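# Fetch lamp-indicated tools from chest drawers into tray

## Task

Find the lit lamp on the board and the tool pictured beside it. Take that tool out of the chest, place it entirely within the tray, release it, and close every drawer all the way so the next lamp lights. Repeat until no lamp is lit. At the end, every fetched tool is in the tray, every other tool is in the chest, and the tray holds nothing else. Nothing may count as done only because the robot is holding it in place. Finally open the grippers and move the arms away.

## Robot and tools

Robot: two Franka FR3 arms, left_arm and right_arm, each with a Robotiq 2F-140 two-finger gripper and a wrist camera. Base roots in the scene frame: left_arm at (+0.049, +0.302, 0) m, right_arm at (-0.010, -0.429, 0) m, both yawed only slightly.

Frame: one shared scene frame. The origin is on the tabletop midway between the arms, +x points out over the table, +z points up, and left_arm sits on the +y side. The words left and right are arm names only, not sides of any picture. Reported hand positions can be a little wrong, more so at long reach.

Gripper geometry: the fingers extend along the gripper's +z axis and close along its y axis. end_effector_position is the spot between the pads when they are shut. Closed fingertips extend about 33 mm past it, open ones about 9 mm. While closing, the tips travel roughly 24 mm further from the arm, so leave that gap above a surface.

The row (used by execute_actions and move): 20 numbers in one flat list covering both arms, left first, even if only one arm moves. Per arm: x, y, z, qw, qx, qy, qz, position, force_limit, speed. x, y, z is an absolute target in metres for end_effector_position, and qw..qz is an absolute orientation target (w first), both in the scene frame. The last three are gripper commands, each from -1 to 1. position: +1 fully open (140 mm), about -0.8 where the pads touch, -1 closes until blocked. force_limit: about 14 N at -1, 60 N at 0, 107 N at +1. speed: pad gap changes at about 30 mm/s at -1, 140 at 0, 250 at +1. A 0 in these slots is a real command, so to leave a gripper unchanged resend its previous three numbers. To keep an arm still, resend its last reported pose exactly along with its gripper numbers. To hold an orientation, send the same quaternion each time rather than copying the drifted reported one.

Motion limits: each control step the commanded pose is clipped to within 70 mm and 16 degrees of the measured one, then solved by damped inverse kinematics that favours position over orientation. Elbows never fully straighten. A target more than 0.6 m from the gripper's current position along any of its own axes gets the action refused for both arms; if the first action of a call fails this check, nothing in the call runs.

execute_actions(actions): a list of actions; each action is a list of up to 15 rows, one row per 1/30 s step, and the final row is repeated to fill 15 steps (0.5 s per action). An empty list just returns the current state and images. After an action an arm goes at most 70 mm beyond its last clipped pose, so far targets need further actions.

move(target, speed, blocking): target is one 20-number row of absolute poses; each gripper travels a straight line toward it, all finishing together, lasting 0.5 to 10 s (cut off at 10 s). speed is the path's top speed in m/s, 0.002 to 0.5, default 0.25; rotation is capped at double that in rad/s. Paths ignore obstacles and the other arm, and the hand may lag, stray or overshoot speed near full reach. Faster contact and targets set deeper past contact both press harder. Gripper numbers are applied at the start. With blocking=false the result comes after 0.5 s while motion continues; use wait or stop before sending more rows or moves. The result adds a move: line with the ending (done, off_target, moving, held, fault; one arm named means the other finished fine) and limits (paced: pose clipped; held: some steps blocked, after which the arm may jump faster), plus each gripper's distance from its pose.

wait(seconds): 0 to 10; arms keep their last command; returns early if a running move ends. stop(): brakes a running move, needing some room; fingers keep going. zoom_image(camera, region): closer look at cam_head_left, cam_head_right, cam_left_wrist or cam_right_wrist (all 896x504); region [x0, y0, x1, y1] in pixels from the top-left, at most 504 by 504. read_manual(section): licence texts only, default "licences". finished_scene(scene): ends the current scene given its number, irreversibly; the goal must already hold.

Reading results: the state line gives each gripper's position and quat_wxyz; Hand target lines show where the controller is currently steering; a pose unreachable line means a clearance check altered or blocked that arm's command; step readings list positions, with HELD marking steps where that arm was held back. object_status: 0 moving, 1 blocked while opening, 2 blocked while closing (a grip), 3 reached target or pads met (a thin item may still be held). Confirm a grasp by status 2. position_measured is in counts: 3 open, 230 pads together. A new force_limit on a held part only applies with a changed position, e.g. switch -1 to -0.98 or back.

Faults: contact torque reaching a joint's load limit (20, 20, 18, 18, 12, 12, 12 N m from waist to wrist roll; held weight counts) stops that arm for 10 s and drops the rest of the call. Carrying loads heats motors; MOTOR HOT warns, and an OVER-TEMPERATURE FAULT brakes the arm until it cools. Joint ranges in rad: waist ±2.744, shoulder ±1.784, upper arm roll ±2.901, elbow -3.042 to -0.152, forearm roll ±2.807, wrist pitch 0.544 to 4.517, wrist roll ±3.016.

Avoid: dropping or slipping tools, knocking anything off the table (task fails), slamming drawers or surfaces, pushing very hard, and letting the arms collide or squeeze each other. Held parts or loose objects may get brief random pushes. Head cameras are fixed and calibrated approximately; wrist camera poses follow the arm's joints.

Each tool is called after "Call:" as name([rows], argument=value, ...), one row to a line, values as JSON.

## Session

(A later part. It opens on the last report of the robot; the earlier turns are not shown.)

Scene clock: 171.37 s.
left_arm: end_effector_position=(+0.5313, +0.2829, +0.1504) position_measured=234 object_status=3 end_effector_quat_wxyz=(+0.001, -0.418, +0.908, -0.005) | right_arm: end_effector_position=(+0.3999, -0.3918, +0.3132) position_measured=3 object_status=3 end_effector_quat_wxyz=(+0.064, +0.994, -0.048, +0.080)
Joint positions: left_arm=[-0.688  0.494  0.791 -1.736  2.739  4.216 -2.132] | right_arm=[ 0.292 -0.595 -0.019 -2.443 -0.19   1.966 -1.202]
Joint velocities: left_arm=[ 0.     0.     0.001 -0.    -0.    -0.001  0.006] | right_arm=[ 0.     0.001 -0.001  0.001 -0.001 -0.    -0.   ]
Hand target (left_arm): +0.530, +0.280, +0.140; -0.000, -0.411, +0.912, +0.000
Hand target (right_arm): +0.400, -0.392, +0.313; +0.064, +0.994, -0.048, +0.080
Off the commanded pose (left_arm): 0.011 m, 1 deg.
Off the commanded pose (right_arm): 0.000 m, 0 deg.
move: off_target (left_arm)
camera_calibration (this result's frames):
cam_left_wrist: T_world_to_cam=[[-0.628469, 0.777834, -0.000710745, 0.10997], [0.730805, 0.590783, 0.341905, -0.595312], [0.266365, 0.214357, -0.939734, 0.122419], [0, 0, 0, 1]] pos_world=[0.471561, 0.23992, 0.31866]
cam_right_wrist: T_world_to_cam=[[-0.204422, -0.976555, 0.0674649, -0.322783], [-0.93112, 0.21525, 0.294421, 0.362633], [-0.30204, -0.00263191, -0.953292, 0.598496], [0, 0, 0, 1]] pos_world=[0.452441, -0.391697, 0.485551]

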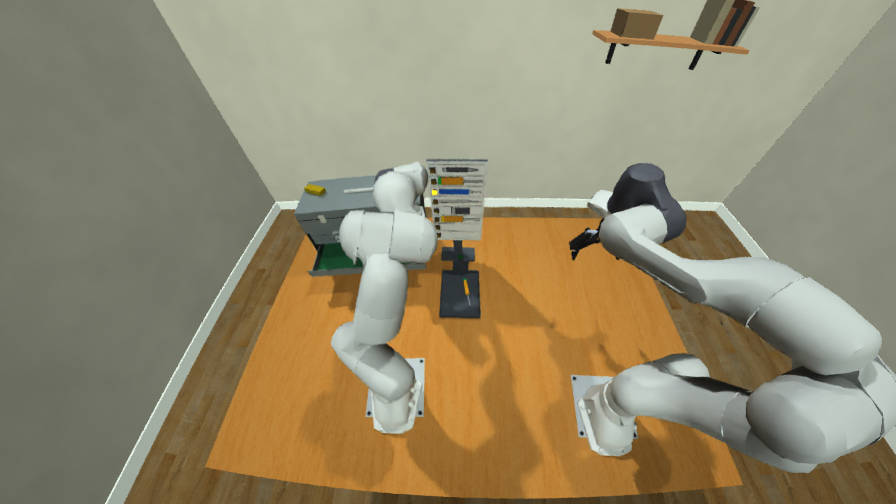

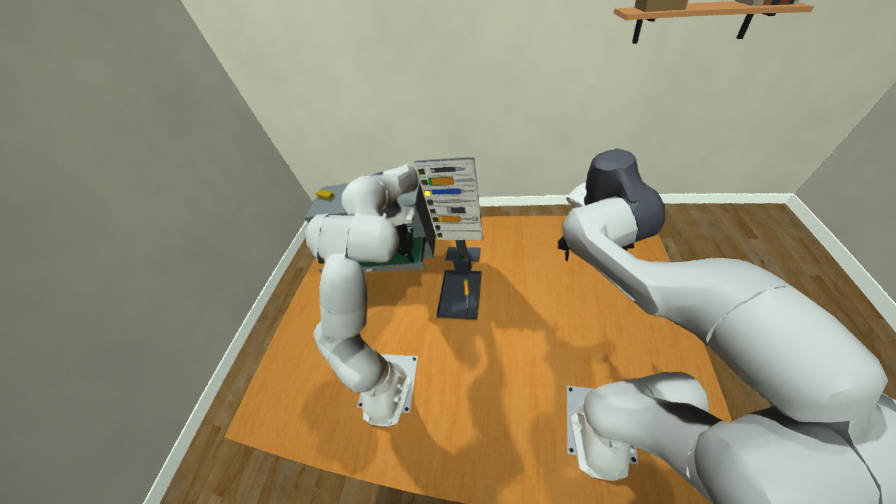

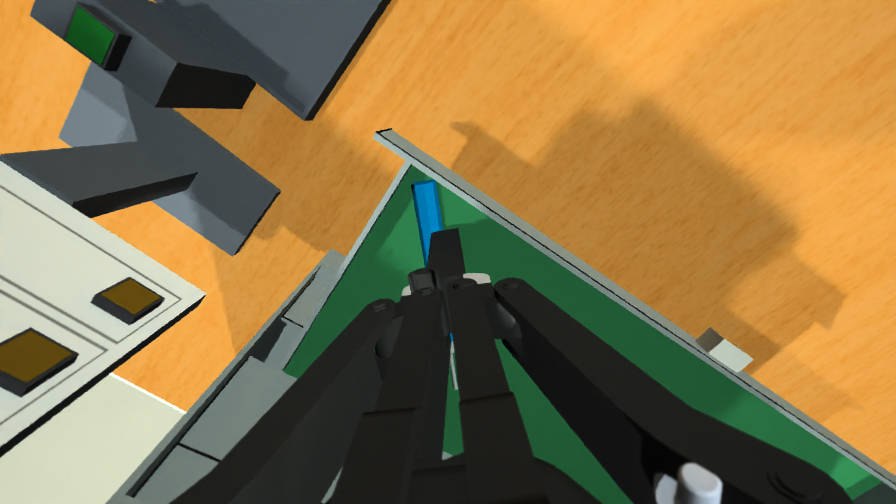

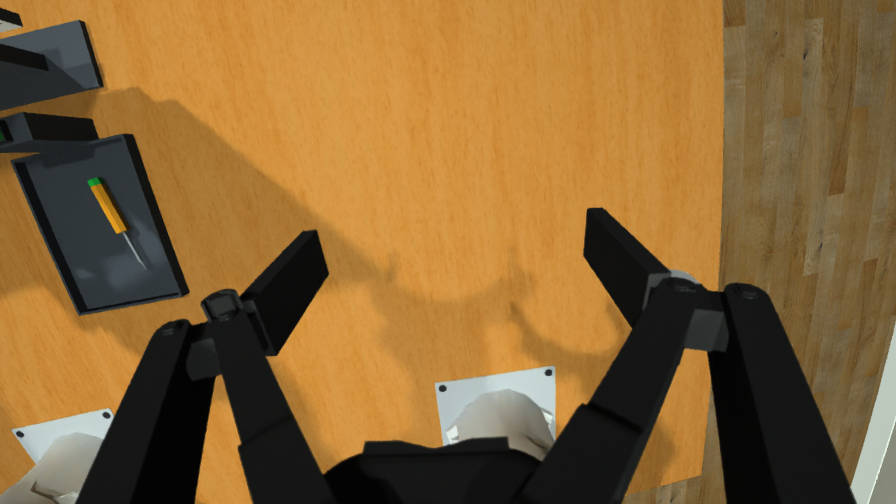

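Call:
move(target=[0.53,0.28,0.15,0,0.41,-0.91,0,-0.3,0.5,0,0.3999,-0.3918,0.3132,0.064,0.994,-0.048,0.080,1,0,0], speed=0.08)

Call:
move(target=[0.53,0.28,0.128,0,0.41,-0.91,0,-0.3,0.5,0,0.3999,-0.3918,0.3132,0.064,0.994,-0.048,0.080,1,0,0], speed=0.05)

Call:
move(target=[0.53,0.28,0.128,0,0.41,-0.91,0,-1,0.5,0,0.3999,-0.3918,0.3132,0.064,0.994,-0.048,0.080,1,0,0], speed=0.05)

Scene clock: 172.20 s.
left_arm: end_effector_position=(+0.5314, +0.2832, +0.1520) position_measured=167 object_status=3 end_effector_quat_wxyz=(+0.002, -0.417, +0.909, -0.005) | right_arm: end_effector_position=(+0.3999, -0.3918, +0.3132) position_measured=3 object_status=3 end_effector_quat_wxyz=(+0.064, +0.994, -0.048, +0.080)
Joint positions: left_arm=[-0.688  0.491  0.792 -1.734  2.741  4.218 -2.132] | right_arm=[ 0.292 -0.595 -0.019 -2.443 -0.19   1.966 -1.202]
Joint velocities: left_arm=[ 0.     0.001  0.001  0.001  0.003 -0.     0.001] | right_arm=[ 0.     0.    -0.001  0.002  0.002 -0.001 -0.001]
Hand target (left_arm): +0.530, +0.280, +0.150; +0.000, -0.411, +0.912, +0.000
Hand target (right_arm): +0.400, -0.392, +0.313; +0.064, +0.994, -0.048, +0.080
Off the commanded pose (left_arm): 0.004 m, 1 deg.
Off the commanded pose (right_arm): 0.000 m, 0 deg.
move: off_target (left_arm)
camera_calibration (this result's frames):
cam_left_wrist: T_world_to_cam=[[-0.626452, 0.77946, -0.000580849, 0.108242], [0.7321, 0.588644, 0.342822, -0.596321], [0.267558, 0.214336, -0.9394, 0.123163], [0, 0, 0, 1]] pos_world=[0.471422, 0.240252, 0.320195]
cam_right_wrist: T_world_to_cam=[[-0.204422, -0.976555, 0.0674648, -0.322783], [-0.93112, 0.21525, 0.294421, 0.362633], [-0.30204, -0.00263186, -0.953292, 0.598496], [0, 0, 0, 1]] pos_world=[0.452441, -0.391697, 0.485551]

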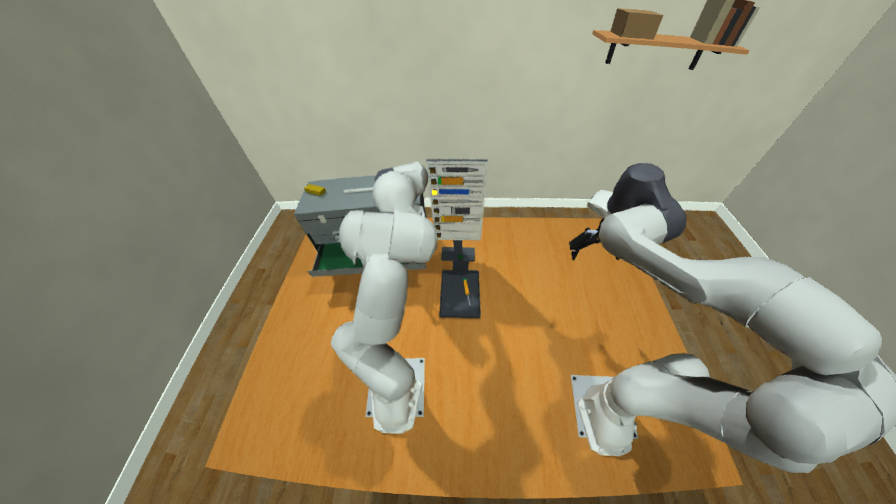

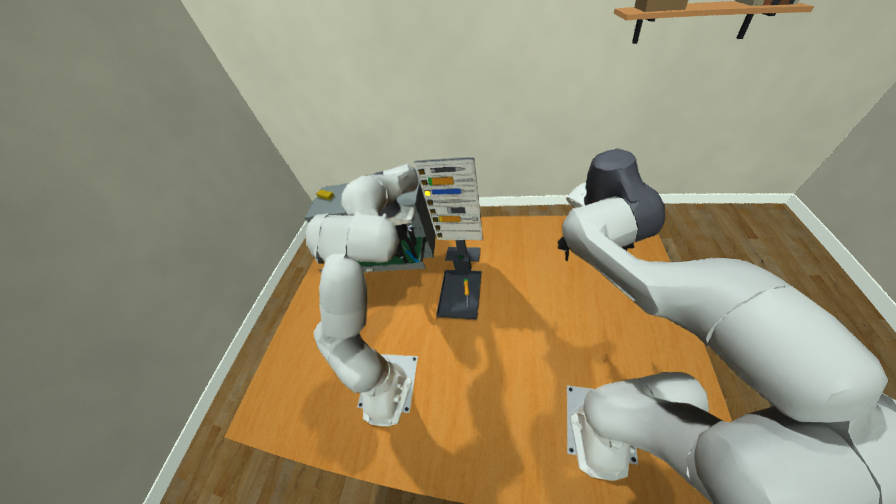

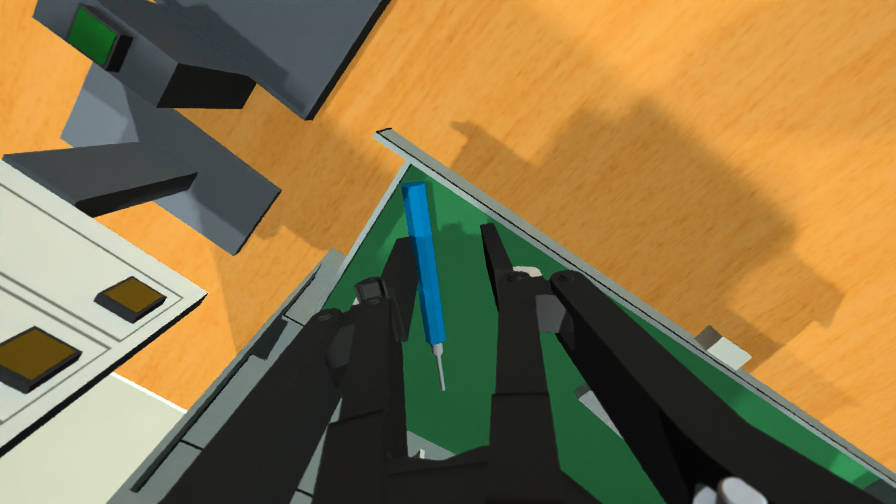

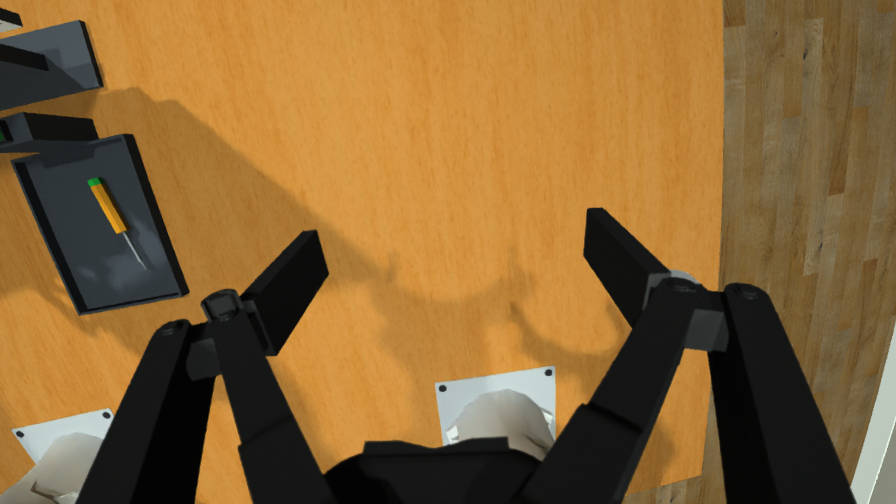

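Scene clock: 172.93 s.
left_arm: end_effector_position=(+0.5296, +0.2843, +0.1365) position_measured=167 object_status=3 end_effector_quat_wxyz=(-0.000, -0.417, +0.909, -0.001) | right_arm: end_effector_position=(+0.3999, -0.3918, +0.3132) position_measured=3 object_status=3 end_effector_quat_wxyz=(+0.064, +0.994, -0.048, +0.080)
Joint positions: left_arm=[-0.678  0.509  0.778 -1.751  2.734  4.192 -2.125] | right_arm=[ 0.292 -0.595 -0.019 -2.443 -0.19   1.966 -1.202]
Joint velocities: left_arm=[ 0.001  0.001 -0.001 -0.     0.001 -0.001  0.009] | right_arm=[ 0.    -0.002 -0.002  0.     0.     0.001 -0.   ]
Hand target (left_arm): +0.530, +0.280, +0.128; +0.000, -0.411, +0.912, +0.000
Hand target (right_arm): +0.400, -0.392, +0.313; +0.064, +0.994, -0.048, +0.080
Off the commanded pose (left_arm): 0.010 m, 1 deg.
Off the commanded pose (right_arm): 0.000 m, 0 deg.
move: off_target (left_arm)
camera_calibration (this result's frames):
cam_left_wrist: T_world_to_cam=[[-0.627099, 0.778903, 0.00756374, 0.105574], [0.733839, 0.587505, 0.341053, -0.590749], [0.261204, 0.219425, -0.940014, 0.110807], [0, 0, 0, 1]] pos_world=[0.470777, 0.240522, 0.304839]
cam_right_wrist: T_world_to_cam=[[-0.204422, -0.976555, 0.0674648, -0.322783], [-0.93112, 0.21525, 0.294421, 0.362633], [-0.30204, -0.0026319, -0.953292, 0.598496], [0, 0, 0, 1]] pos_world=[0.452441, -0.391697, 0.485551]

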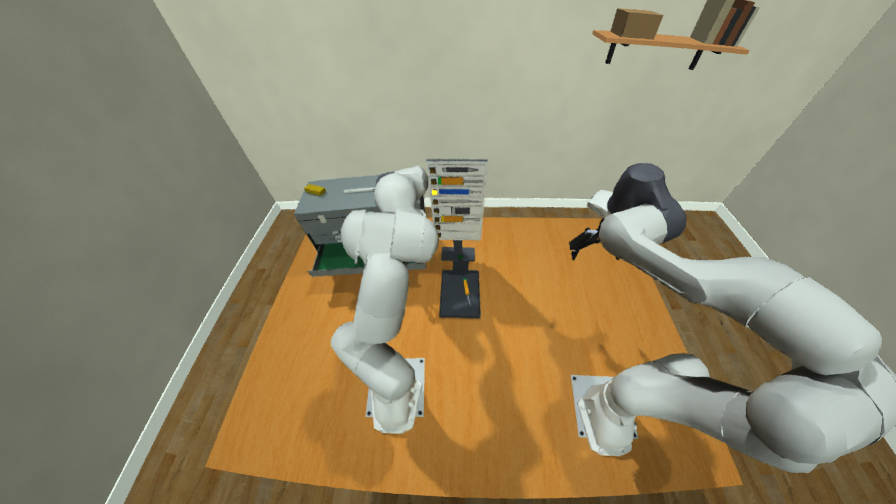

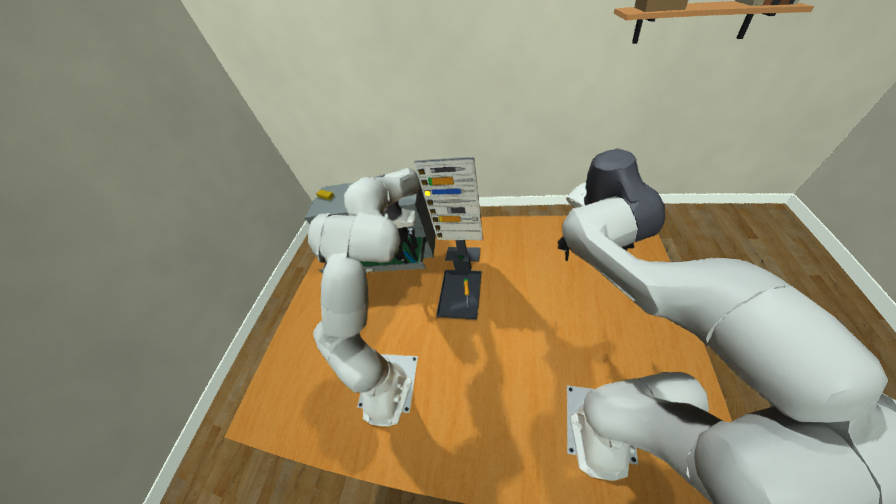

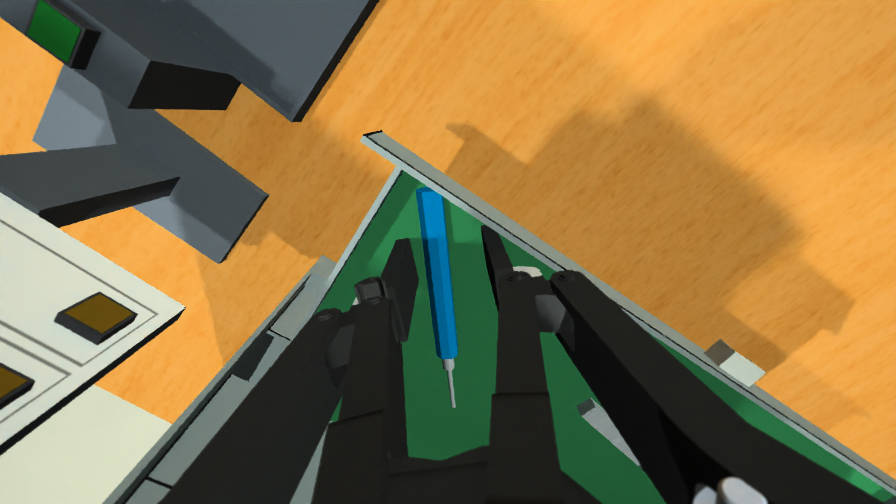

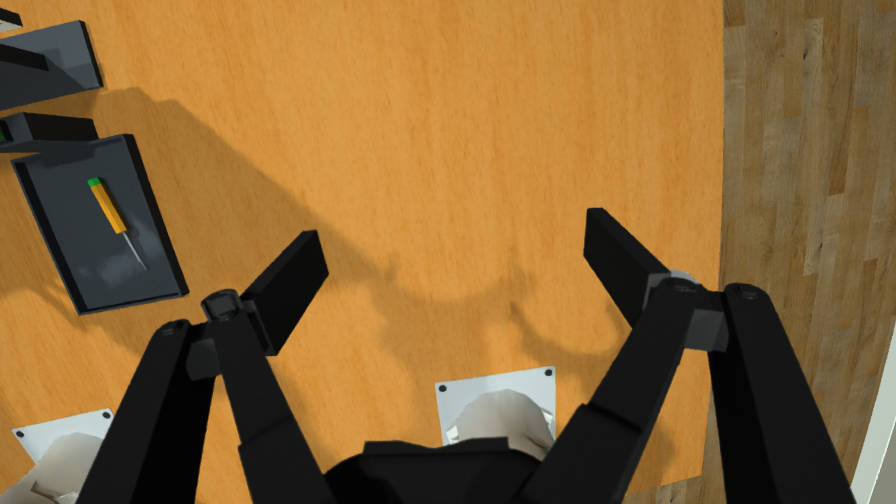

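Scene clock: 173.63 s.
left_arm: end_effector_position=(+0.5294, +0.2842, +0.1378) position_measured=218 object_status=2 end_effector_quat_wxyz=(-0.001, -0.416, +0.909, -0.002) | right_arm: end_effector_position=(+0.3999, -0.3918, +0.3132) position_measured=3 object_status=3 end_effector_quat_wxyz=(+0.064, +0.994, -0.048, +0.080)
Joint positions: left_arm=[-0.678  0.507  0.779 -1.75   2.734  4.194 -2.123] | right_arm=[ 0.292 -0.595 -0.019 -2.443 -0.19   1.966 -1.202]
Joint velocities: left_arm=[-0.     0.     0.    -0.002 -0.001  0.001  0.003] | right_arm=[-0.    -0.001 -0.001  0.001  0.001 -0.     0.002]
Hand target (left_arm): +0.530, +0.280, +0.128; -0.000, -0.411, +0.912, +0.000
Hand target (right_arm): +0.400, -0.392, +0.313; +0.064, +0.994, -0.048, +0.080
Off the commanded pose (left_arm): 0.011 m, 1 deg.
Off the commanded pose (right_arm): 0.000 m, 0 deg.
move: off_target (left_arm)
camera_calibration (this result's frames):
cam_left_wrist: T_world_to_cam=[[-0.625566, 0.780147, 0.00622487, 0.104626], [0.734926, 0.58659, 0.340287, -0.59118], [0.261823, 0.217447, -0.940301, 0.11236], [0, 0, 0, 1]] pos_world=[0.470506, 0.240725, 0.306172]
cam_right_wrist: T_world_to_cam=[[-0.204422, -0.976555, 0.0674649, -0.322783], [-0.93112, 0.215251, 0.294421, 0.362633], [-0.30204, -0.00263185, -0.953292, 0.598496], [0, 0, 0, 1]] pos_world=[0.452441, -0.391697, 0.485551]

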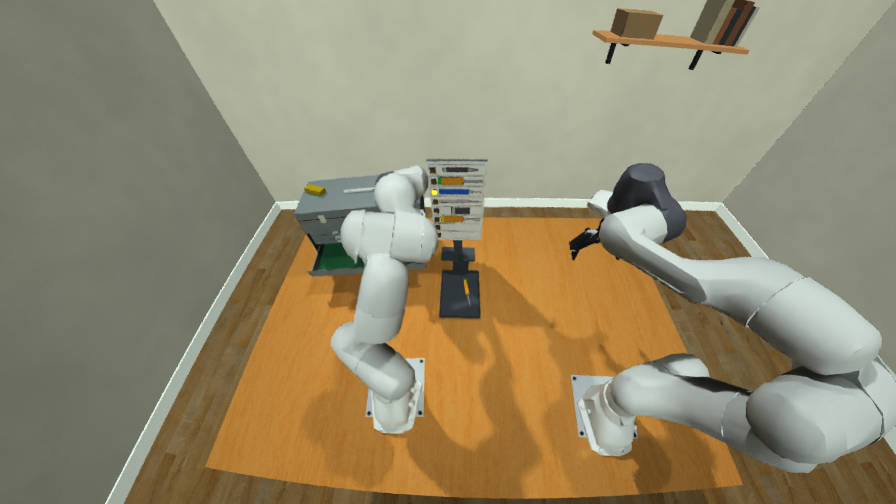

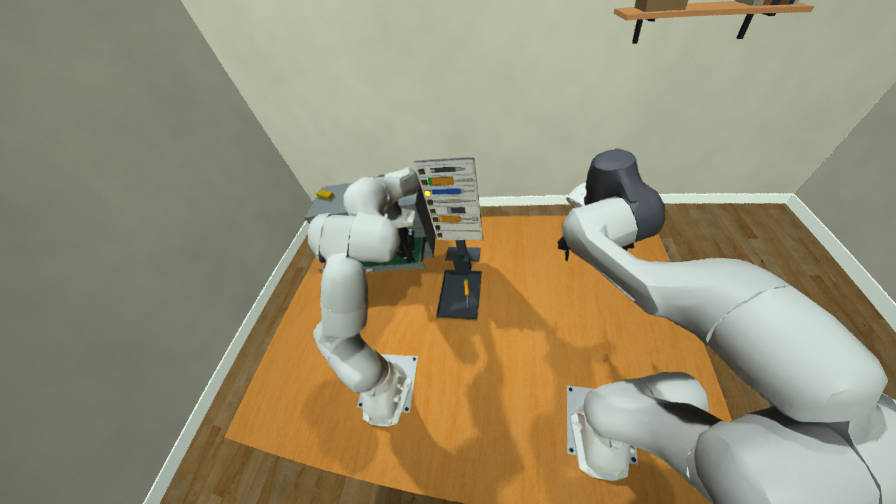

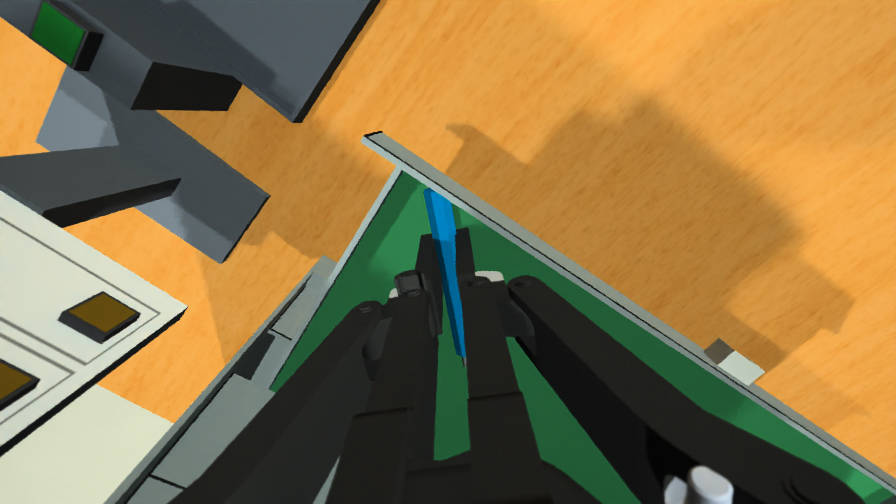

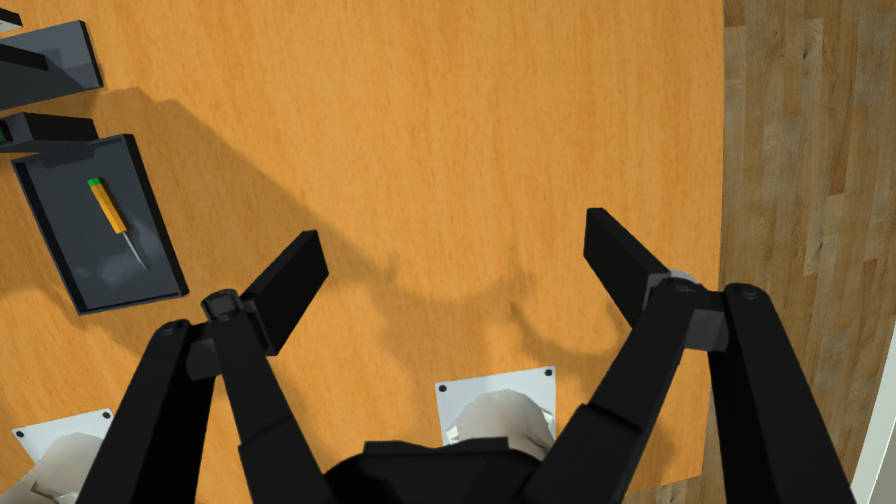

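Call:
move(target=[0.53,0.28,0.3,0,0.41,-0.91,0,-1,0.5,0,0.3999,-0.3918,0.3132,0.064,0.994,-0.048,0.080,1,0,0], speed=0.15)

Call:
move(target=[0.46,0.0,0.2,0,0,1,0,-1,0.5,0,0.3999,-0.3918,0.3132,0.064,0.994,-0.048,0.080,1,0,0])

Call:
move(target=[0.46,0.0,0.058,0,0,1,0,-1,0.5,0,0.3999,-0.3918,0.3132,0.064,0.994,-0.048,0.080,1,0,0], speed=0.1)

Scene clock: 175.50 s.
left_arm: end_effector_position=(+0.5299, +0.2804, +0.2978) position_measured=218 object_status=2 end_effector_quat_wxyz=(+0.009, -0.409, +0.913, -0.007) | right_arm: end_effector_position=(+0.3999, -0.3918, +0.3132) position_measured=3 object_status=3 end_effector_quat_wxyz=(+0.064, +0.994, -0.048, +0.080)
Joint positions: left_arm=[-0.779  0.407  0.927 -1.49   2.805  4.528 -2.186] | right_arm=[ 0.292 -0.595 -0.019 -2.443 -0.19   1.966 -1.202]
Joint velocities: left_arm=[ 0.    -0.     0.     0.001 -0.     0.01  -0.005] | right_arm=[ 0.001  0.001  0.     0.    -0.001 -0.     0.001]
Hand target (left_arm): +0.528, +0.281, +0.299; +0.008, -0.411, +0.911, -0.004
Hand target (right_arm): +0.400, -0.392, +0.313; +0.064, +0.994, -0.048, +0.080
Off the commanded pose (left_arm): 0.002 m, 1 deg.
Off the commanded pose (right_arm): 0.000 m, 0 deg.
joint sent to its limit (left arm) — the command would take joint 5 (forearm roll) past its upper limit and joint 6 (wrist pitch) past its upper limit, so those joints were sent only as far as their limits.
move: done
camera_calibration (this result's frames):
cam_left_wrist: T_world_to_cam=[[-0.612499, 0.790431, -0.00794084, 0.101252], [0.737048, 0.574706, 0.355631, -0.646133], [0.285665, 0.211971, -0.934593, 0.250698], [0, 0, 0, 1]] pos_world=[0.466632, 0.238163, 0.464889]
cam_right_wrist: T_world_to_cam=[[-0.204422, -0.976555, 0.0674648, -0.322783], [-0.931119, 0.215251, 0.294421, 0.362633], [-0.30204, -0.00263173, -0.953292, 0.598496], [0, 0, 0, 1]] pos_world=[0.452441, -0.391697, 0.485551]

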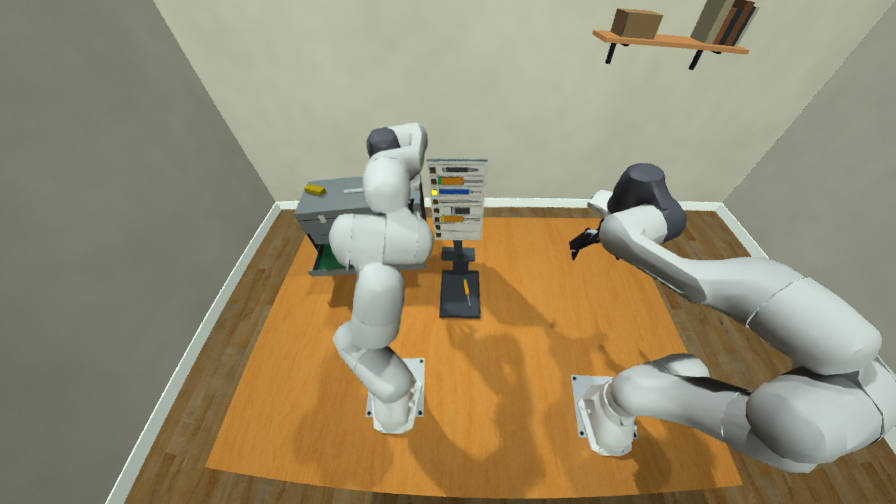

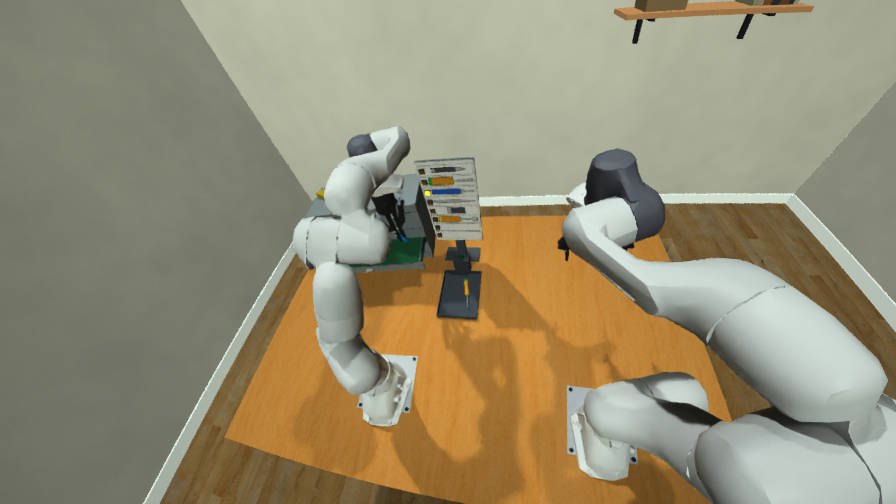

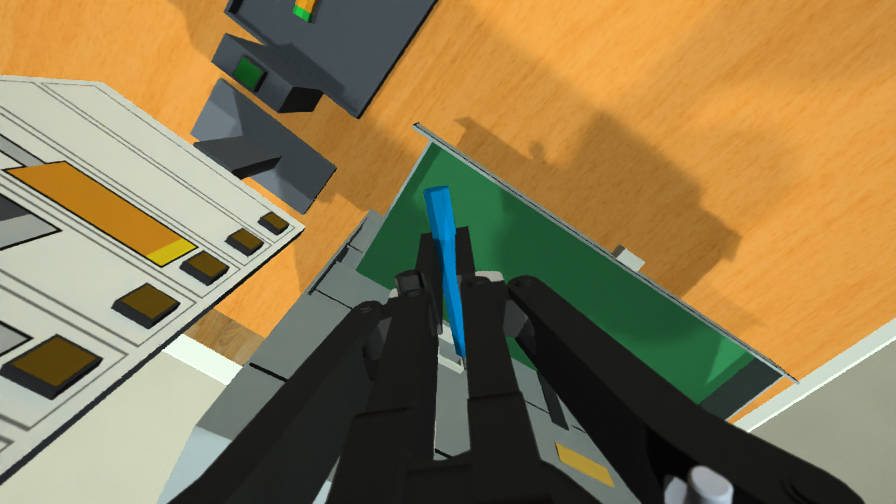

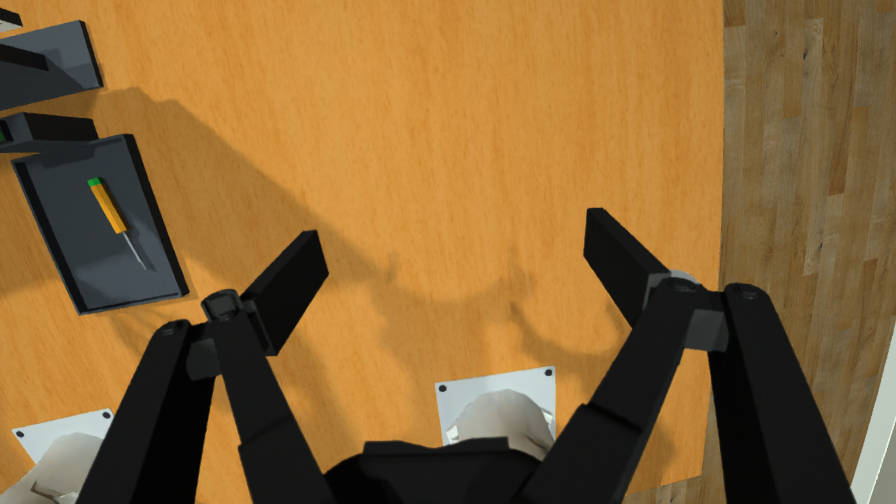

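Scene clock: 177.67 s.
left_arm: end_effector_position=(+0.4562, +0.0039, +0.2009) position_measured=218 object_status=2 end_effector_quat_wxyz=(-0.002, -0.008, +1.000, +0.005) | right_arm: end_effector_position=(+0.3999, -0.3918, +0.3132) position_measured=3 object_status=3 end_effector_quat_wxyz=(+0.064, +0.994, -0.048, +0.080)
Joint positions: left_arm=[-1.184  0.517  0.697 -1.527  2.806  4.372 -1.961] | right_arm=[ 0.292 -0.595 -0.019 -2.443 -0.19   1.966 -1.202]
Joint velocities: left_arm=[ 0.015  0.    -0.004  0.001  0.001 -0.     0.029] | right_arm=[-0.002  0.    -0.     0.001 -0.     0.    -0.001]
Hand target (left_arm): +0.458, +0.004, +0.201; -0.000, +0.000, +1.000, +0.004
Hand target (right_arm): +0.400, -0.392, +0.313; +0.064, +0.994, -0.048, +0.080
Off the commanded pose (left_arm): 0.006 m, 1 deg.
Off the commanded pose (right_arm): 0.000 m, 0 deg.
move: off_target (left_arm)
camera_calibration (this result's frames):
cam_left_wrist: T_world_to_cam=[[0.166795, 0.985817, 0.0185611, -0.0876308], [0.927275, -0.163234, 0.336921, -0.478529], [0.335172, -0.0389856, -0.94135, 0.219549], [0, 0, 0, 1]] pos_world=[0.384758, 0.016835, 0.369525]
cam_right_wrist: T_world_to_cam=[[-0.204422, -0.976555, 0.0674648, -0.322783], [-0.93112, 0.215251, 0.294421, 0.362633], [-0.30204, -0.00263185, -0.953292, 0.598496], [0, 0, 0, 1]] pos_world=[0.452441, -0.391697, 0.485551]

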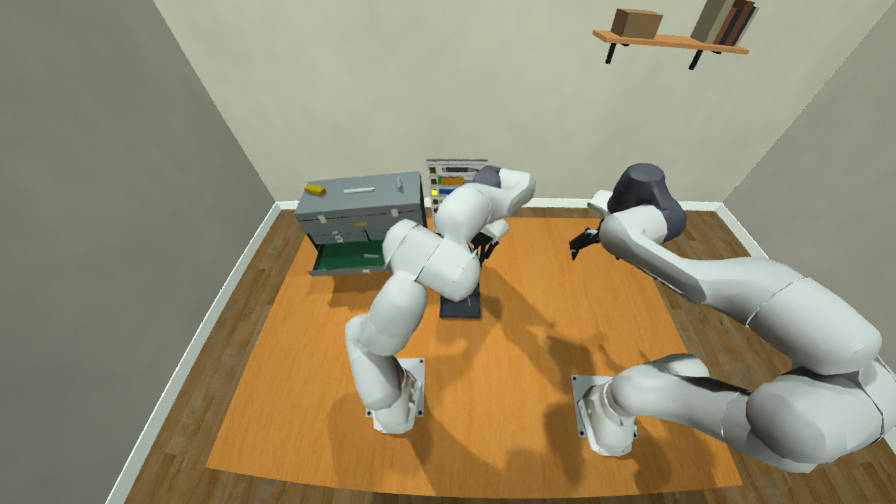

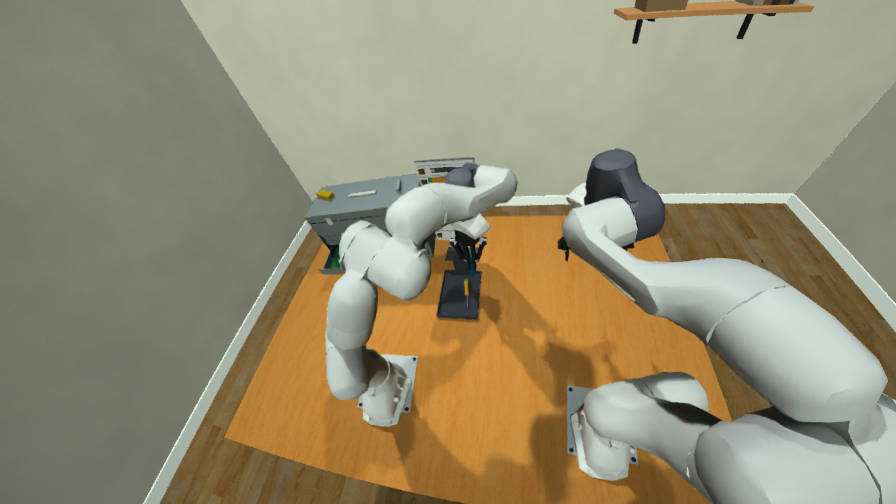

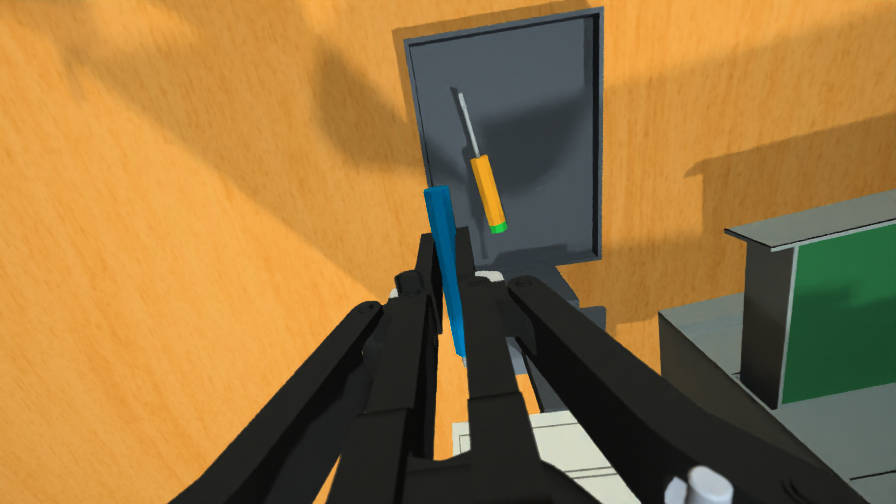

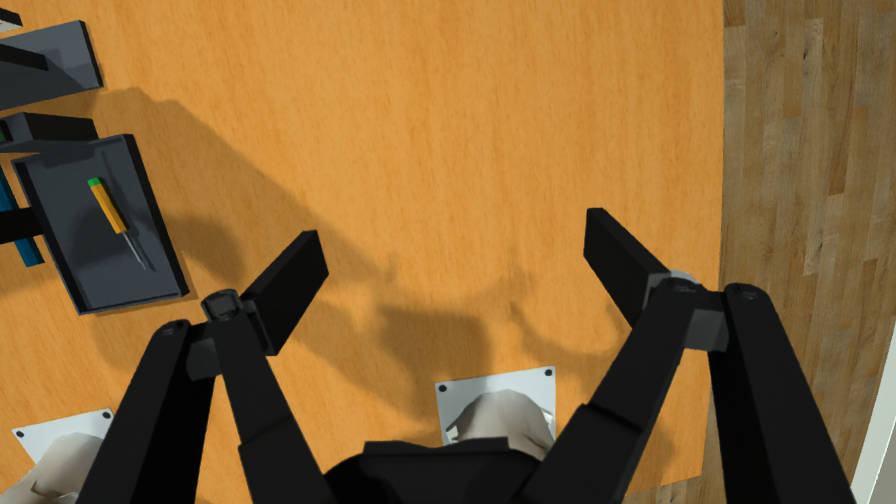

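Scene clock: 179.60 s.
left_arm: end_effector_position=(+0.4595, -0.0003, +0.0589) position_measured=218 object_status=2 end_effector_quat_wxyz=(-0.001, -0.002, +1.000, +0.002) | right_arm: end_effector_position=(+0.3999, -0.3918, +0.3132) position_measured=3 object_status=3 end_effector_quat_wxyz=(+0.064, +0.994, -0.048, +0.080)
Joint positions: left_arm=[-1.094  0.662  0.57  -1.656  2.726  4.094 -1.887] | right_arm=[ 0.292 -0.595 -0.019 -2.443 -0.19   1.966 -1.202]
Joint velocities: left_arm=[ 0.007  0.001 -0.009 -0.    -0.001 -0.013  0.009] | right_arm=[ 0.001 -0.001 -0.001  0.001 -0.    -0.    -0.001]
Hand target (left_arm): +0.461, -0.001, +0.058; +0.000, +0.001, +1.000, -0.000
Hand target (right_arm): +0.400, -0.392, +0.313; +0.064, +0.994, -0.048, +0.080
Off the commanded pose (left_arm): 0.001 m, 0 deg.
Off the commanded pose (right_arm): 0.000 m, 0 deg.
move: done
camera_calibration (this result's frames):
cam_left_wrist: T_world_to_cam=[[0.176791, 0.984162, 0.0130248, -0.0857497], [0.925091, -0.17067, 0.339233, -0.433625], [0.336083, -0.0479244, -0.940612, 0.084146], [0, 0, 0, 1]] pos_world=[0.388022, 0.0144177, 0.227365]
cam_right_wrist: T_world_to_cam=[[-0.204422, -0.976555, 0.0674648, -0.322783], [-0.93112, 0.21525, 0.294421, 0.362633], [-0.30204, -0.00263185, -0.953292, 0.598496], [0, 0, 0, 1]] pos_world=[0.452441, -0.391697, 0.485551]

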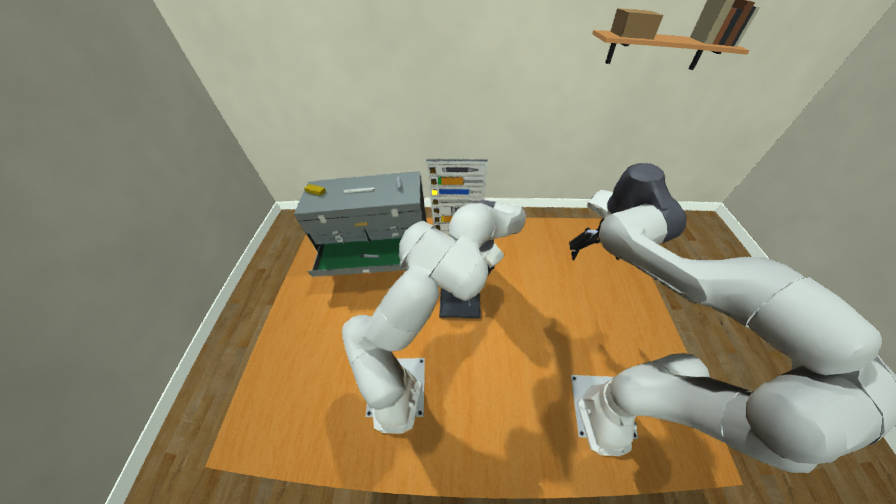

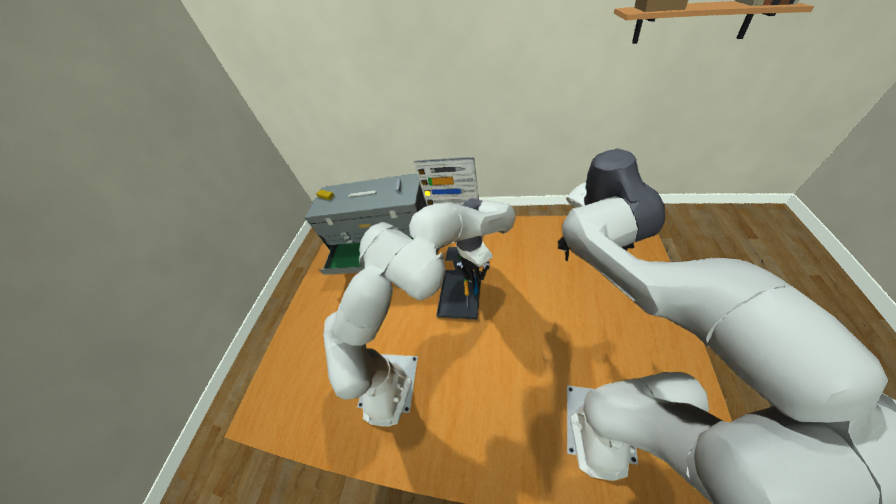

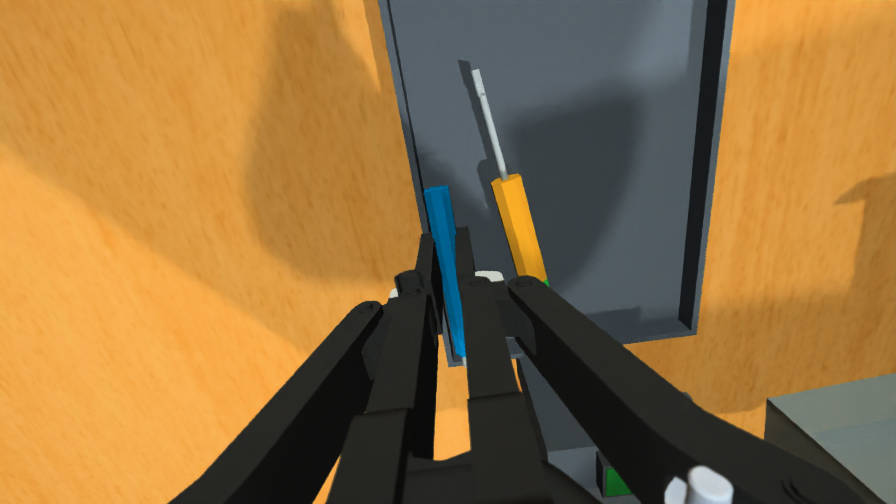

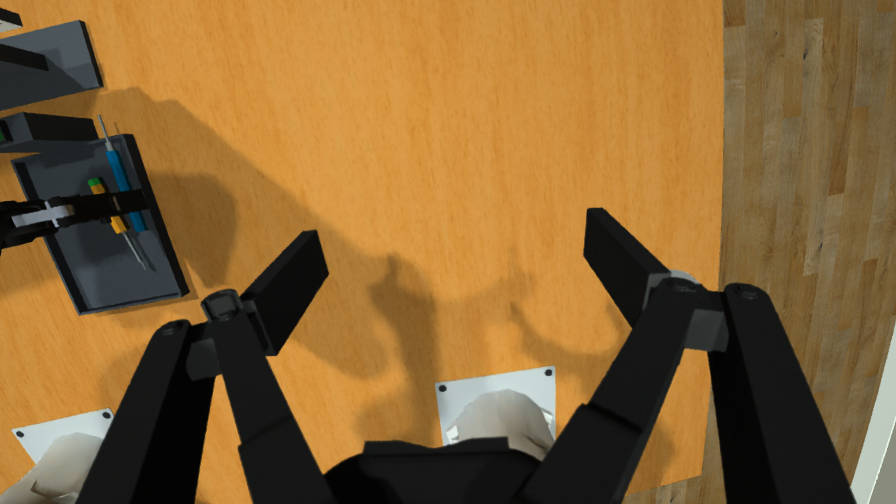

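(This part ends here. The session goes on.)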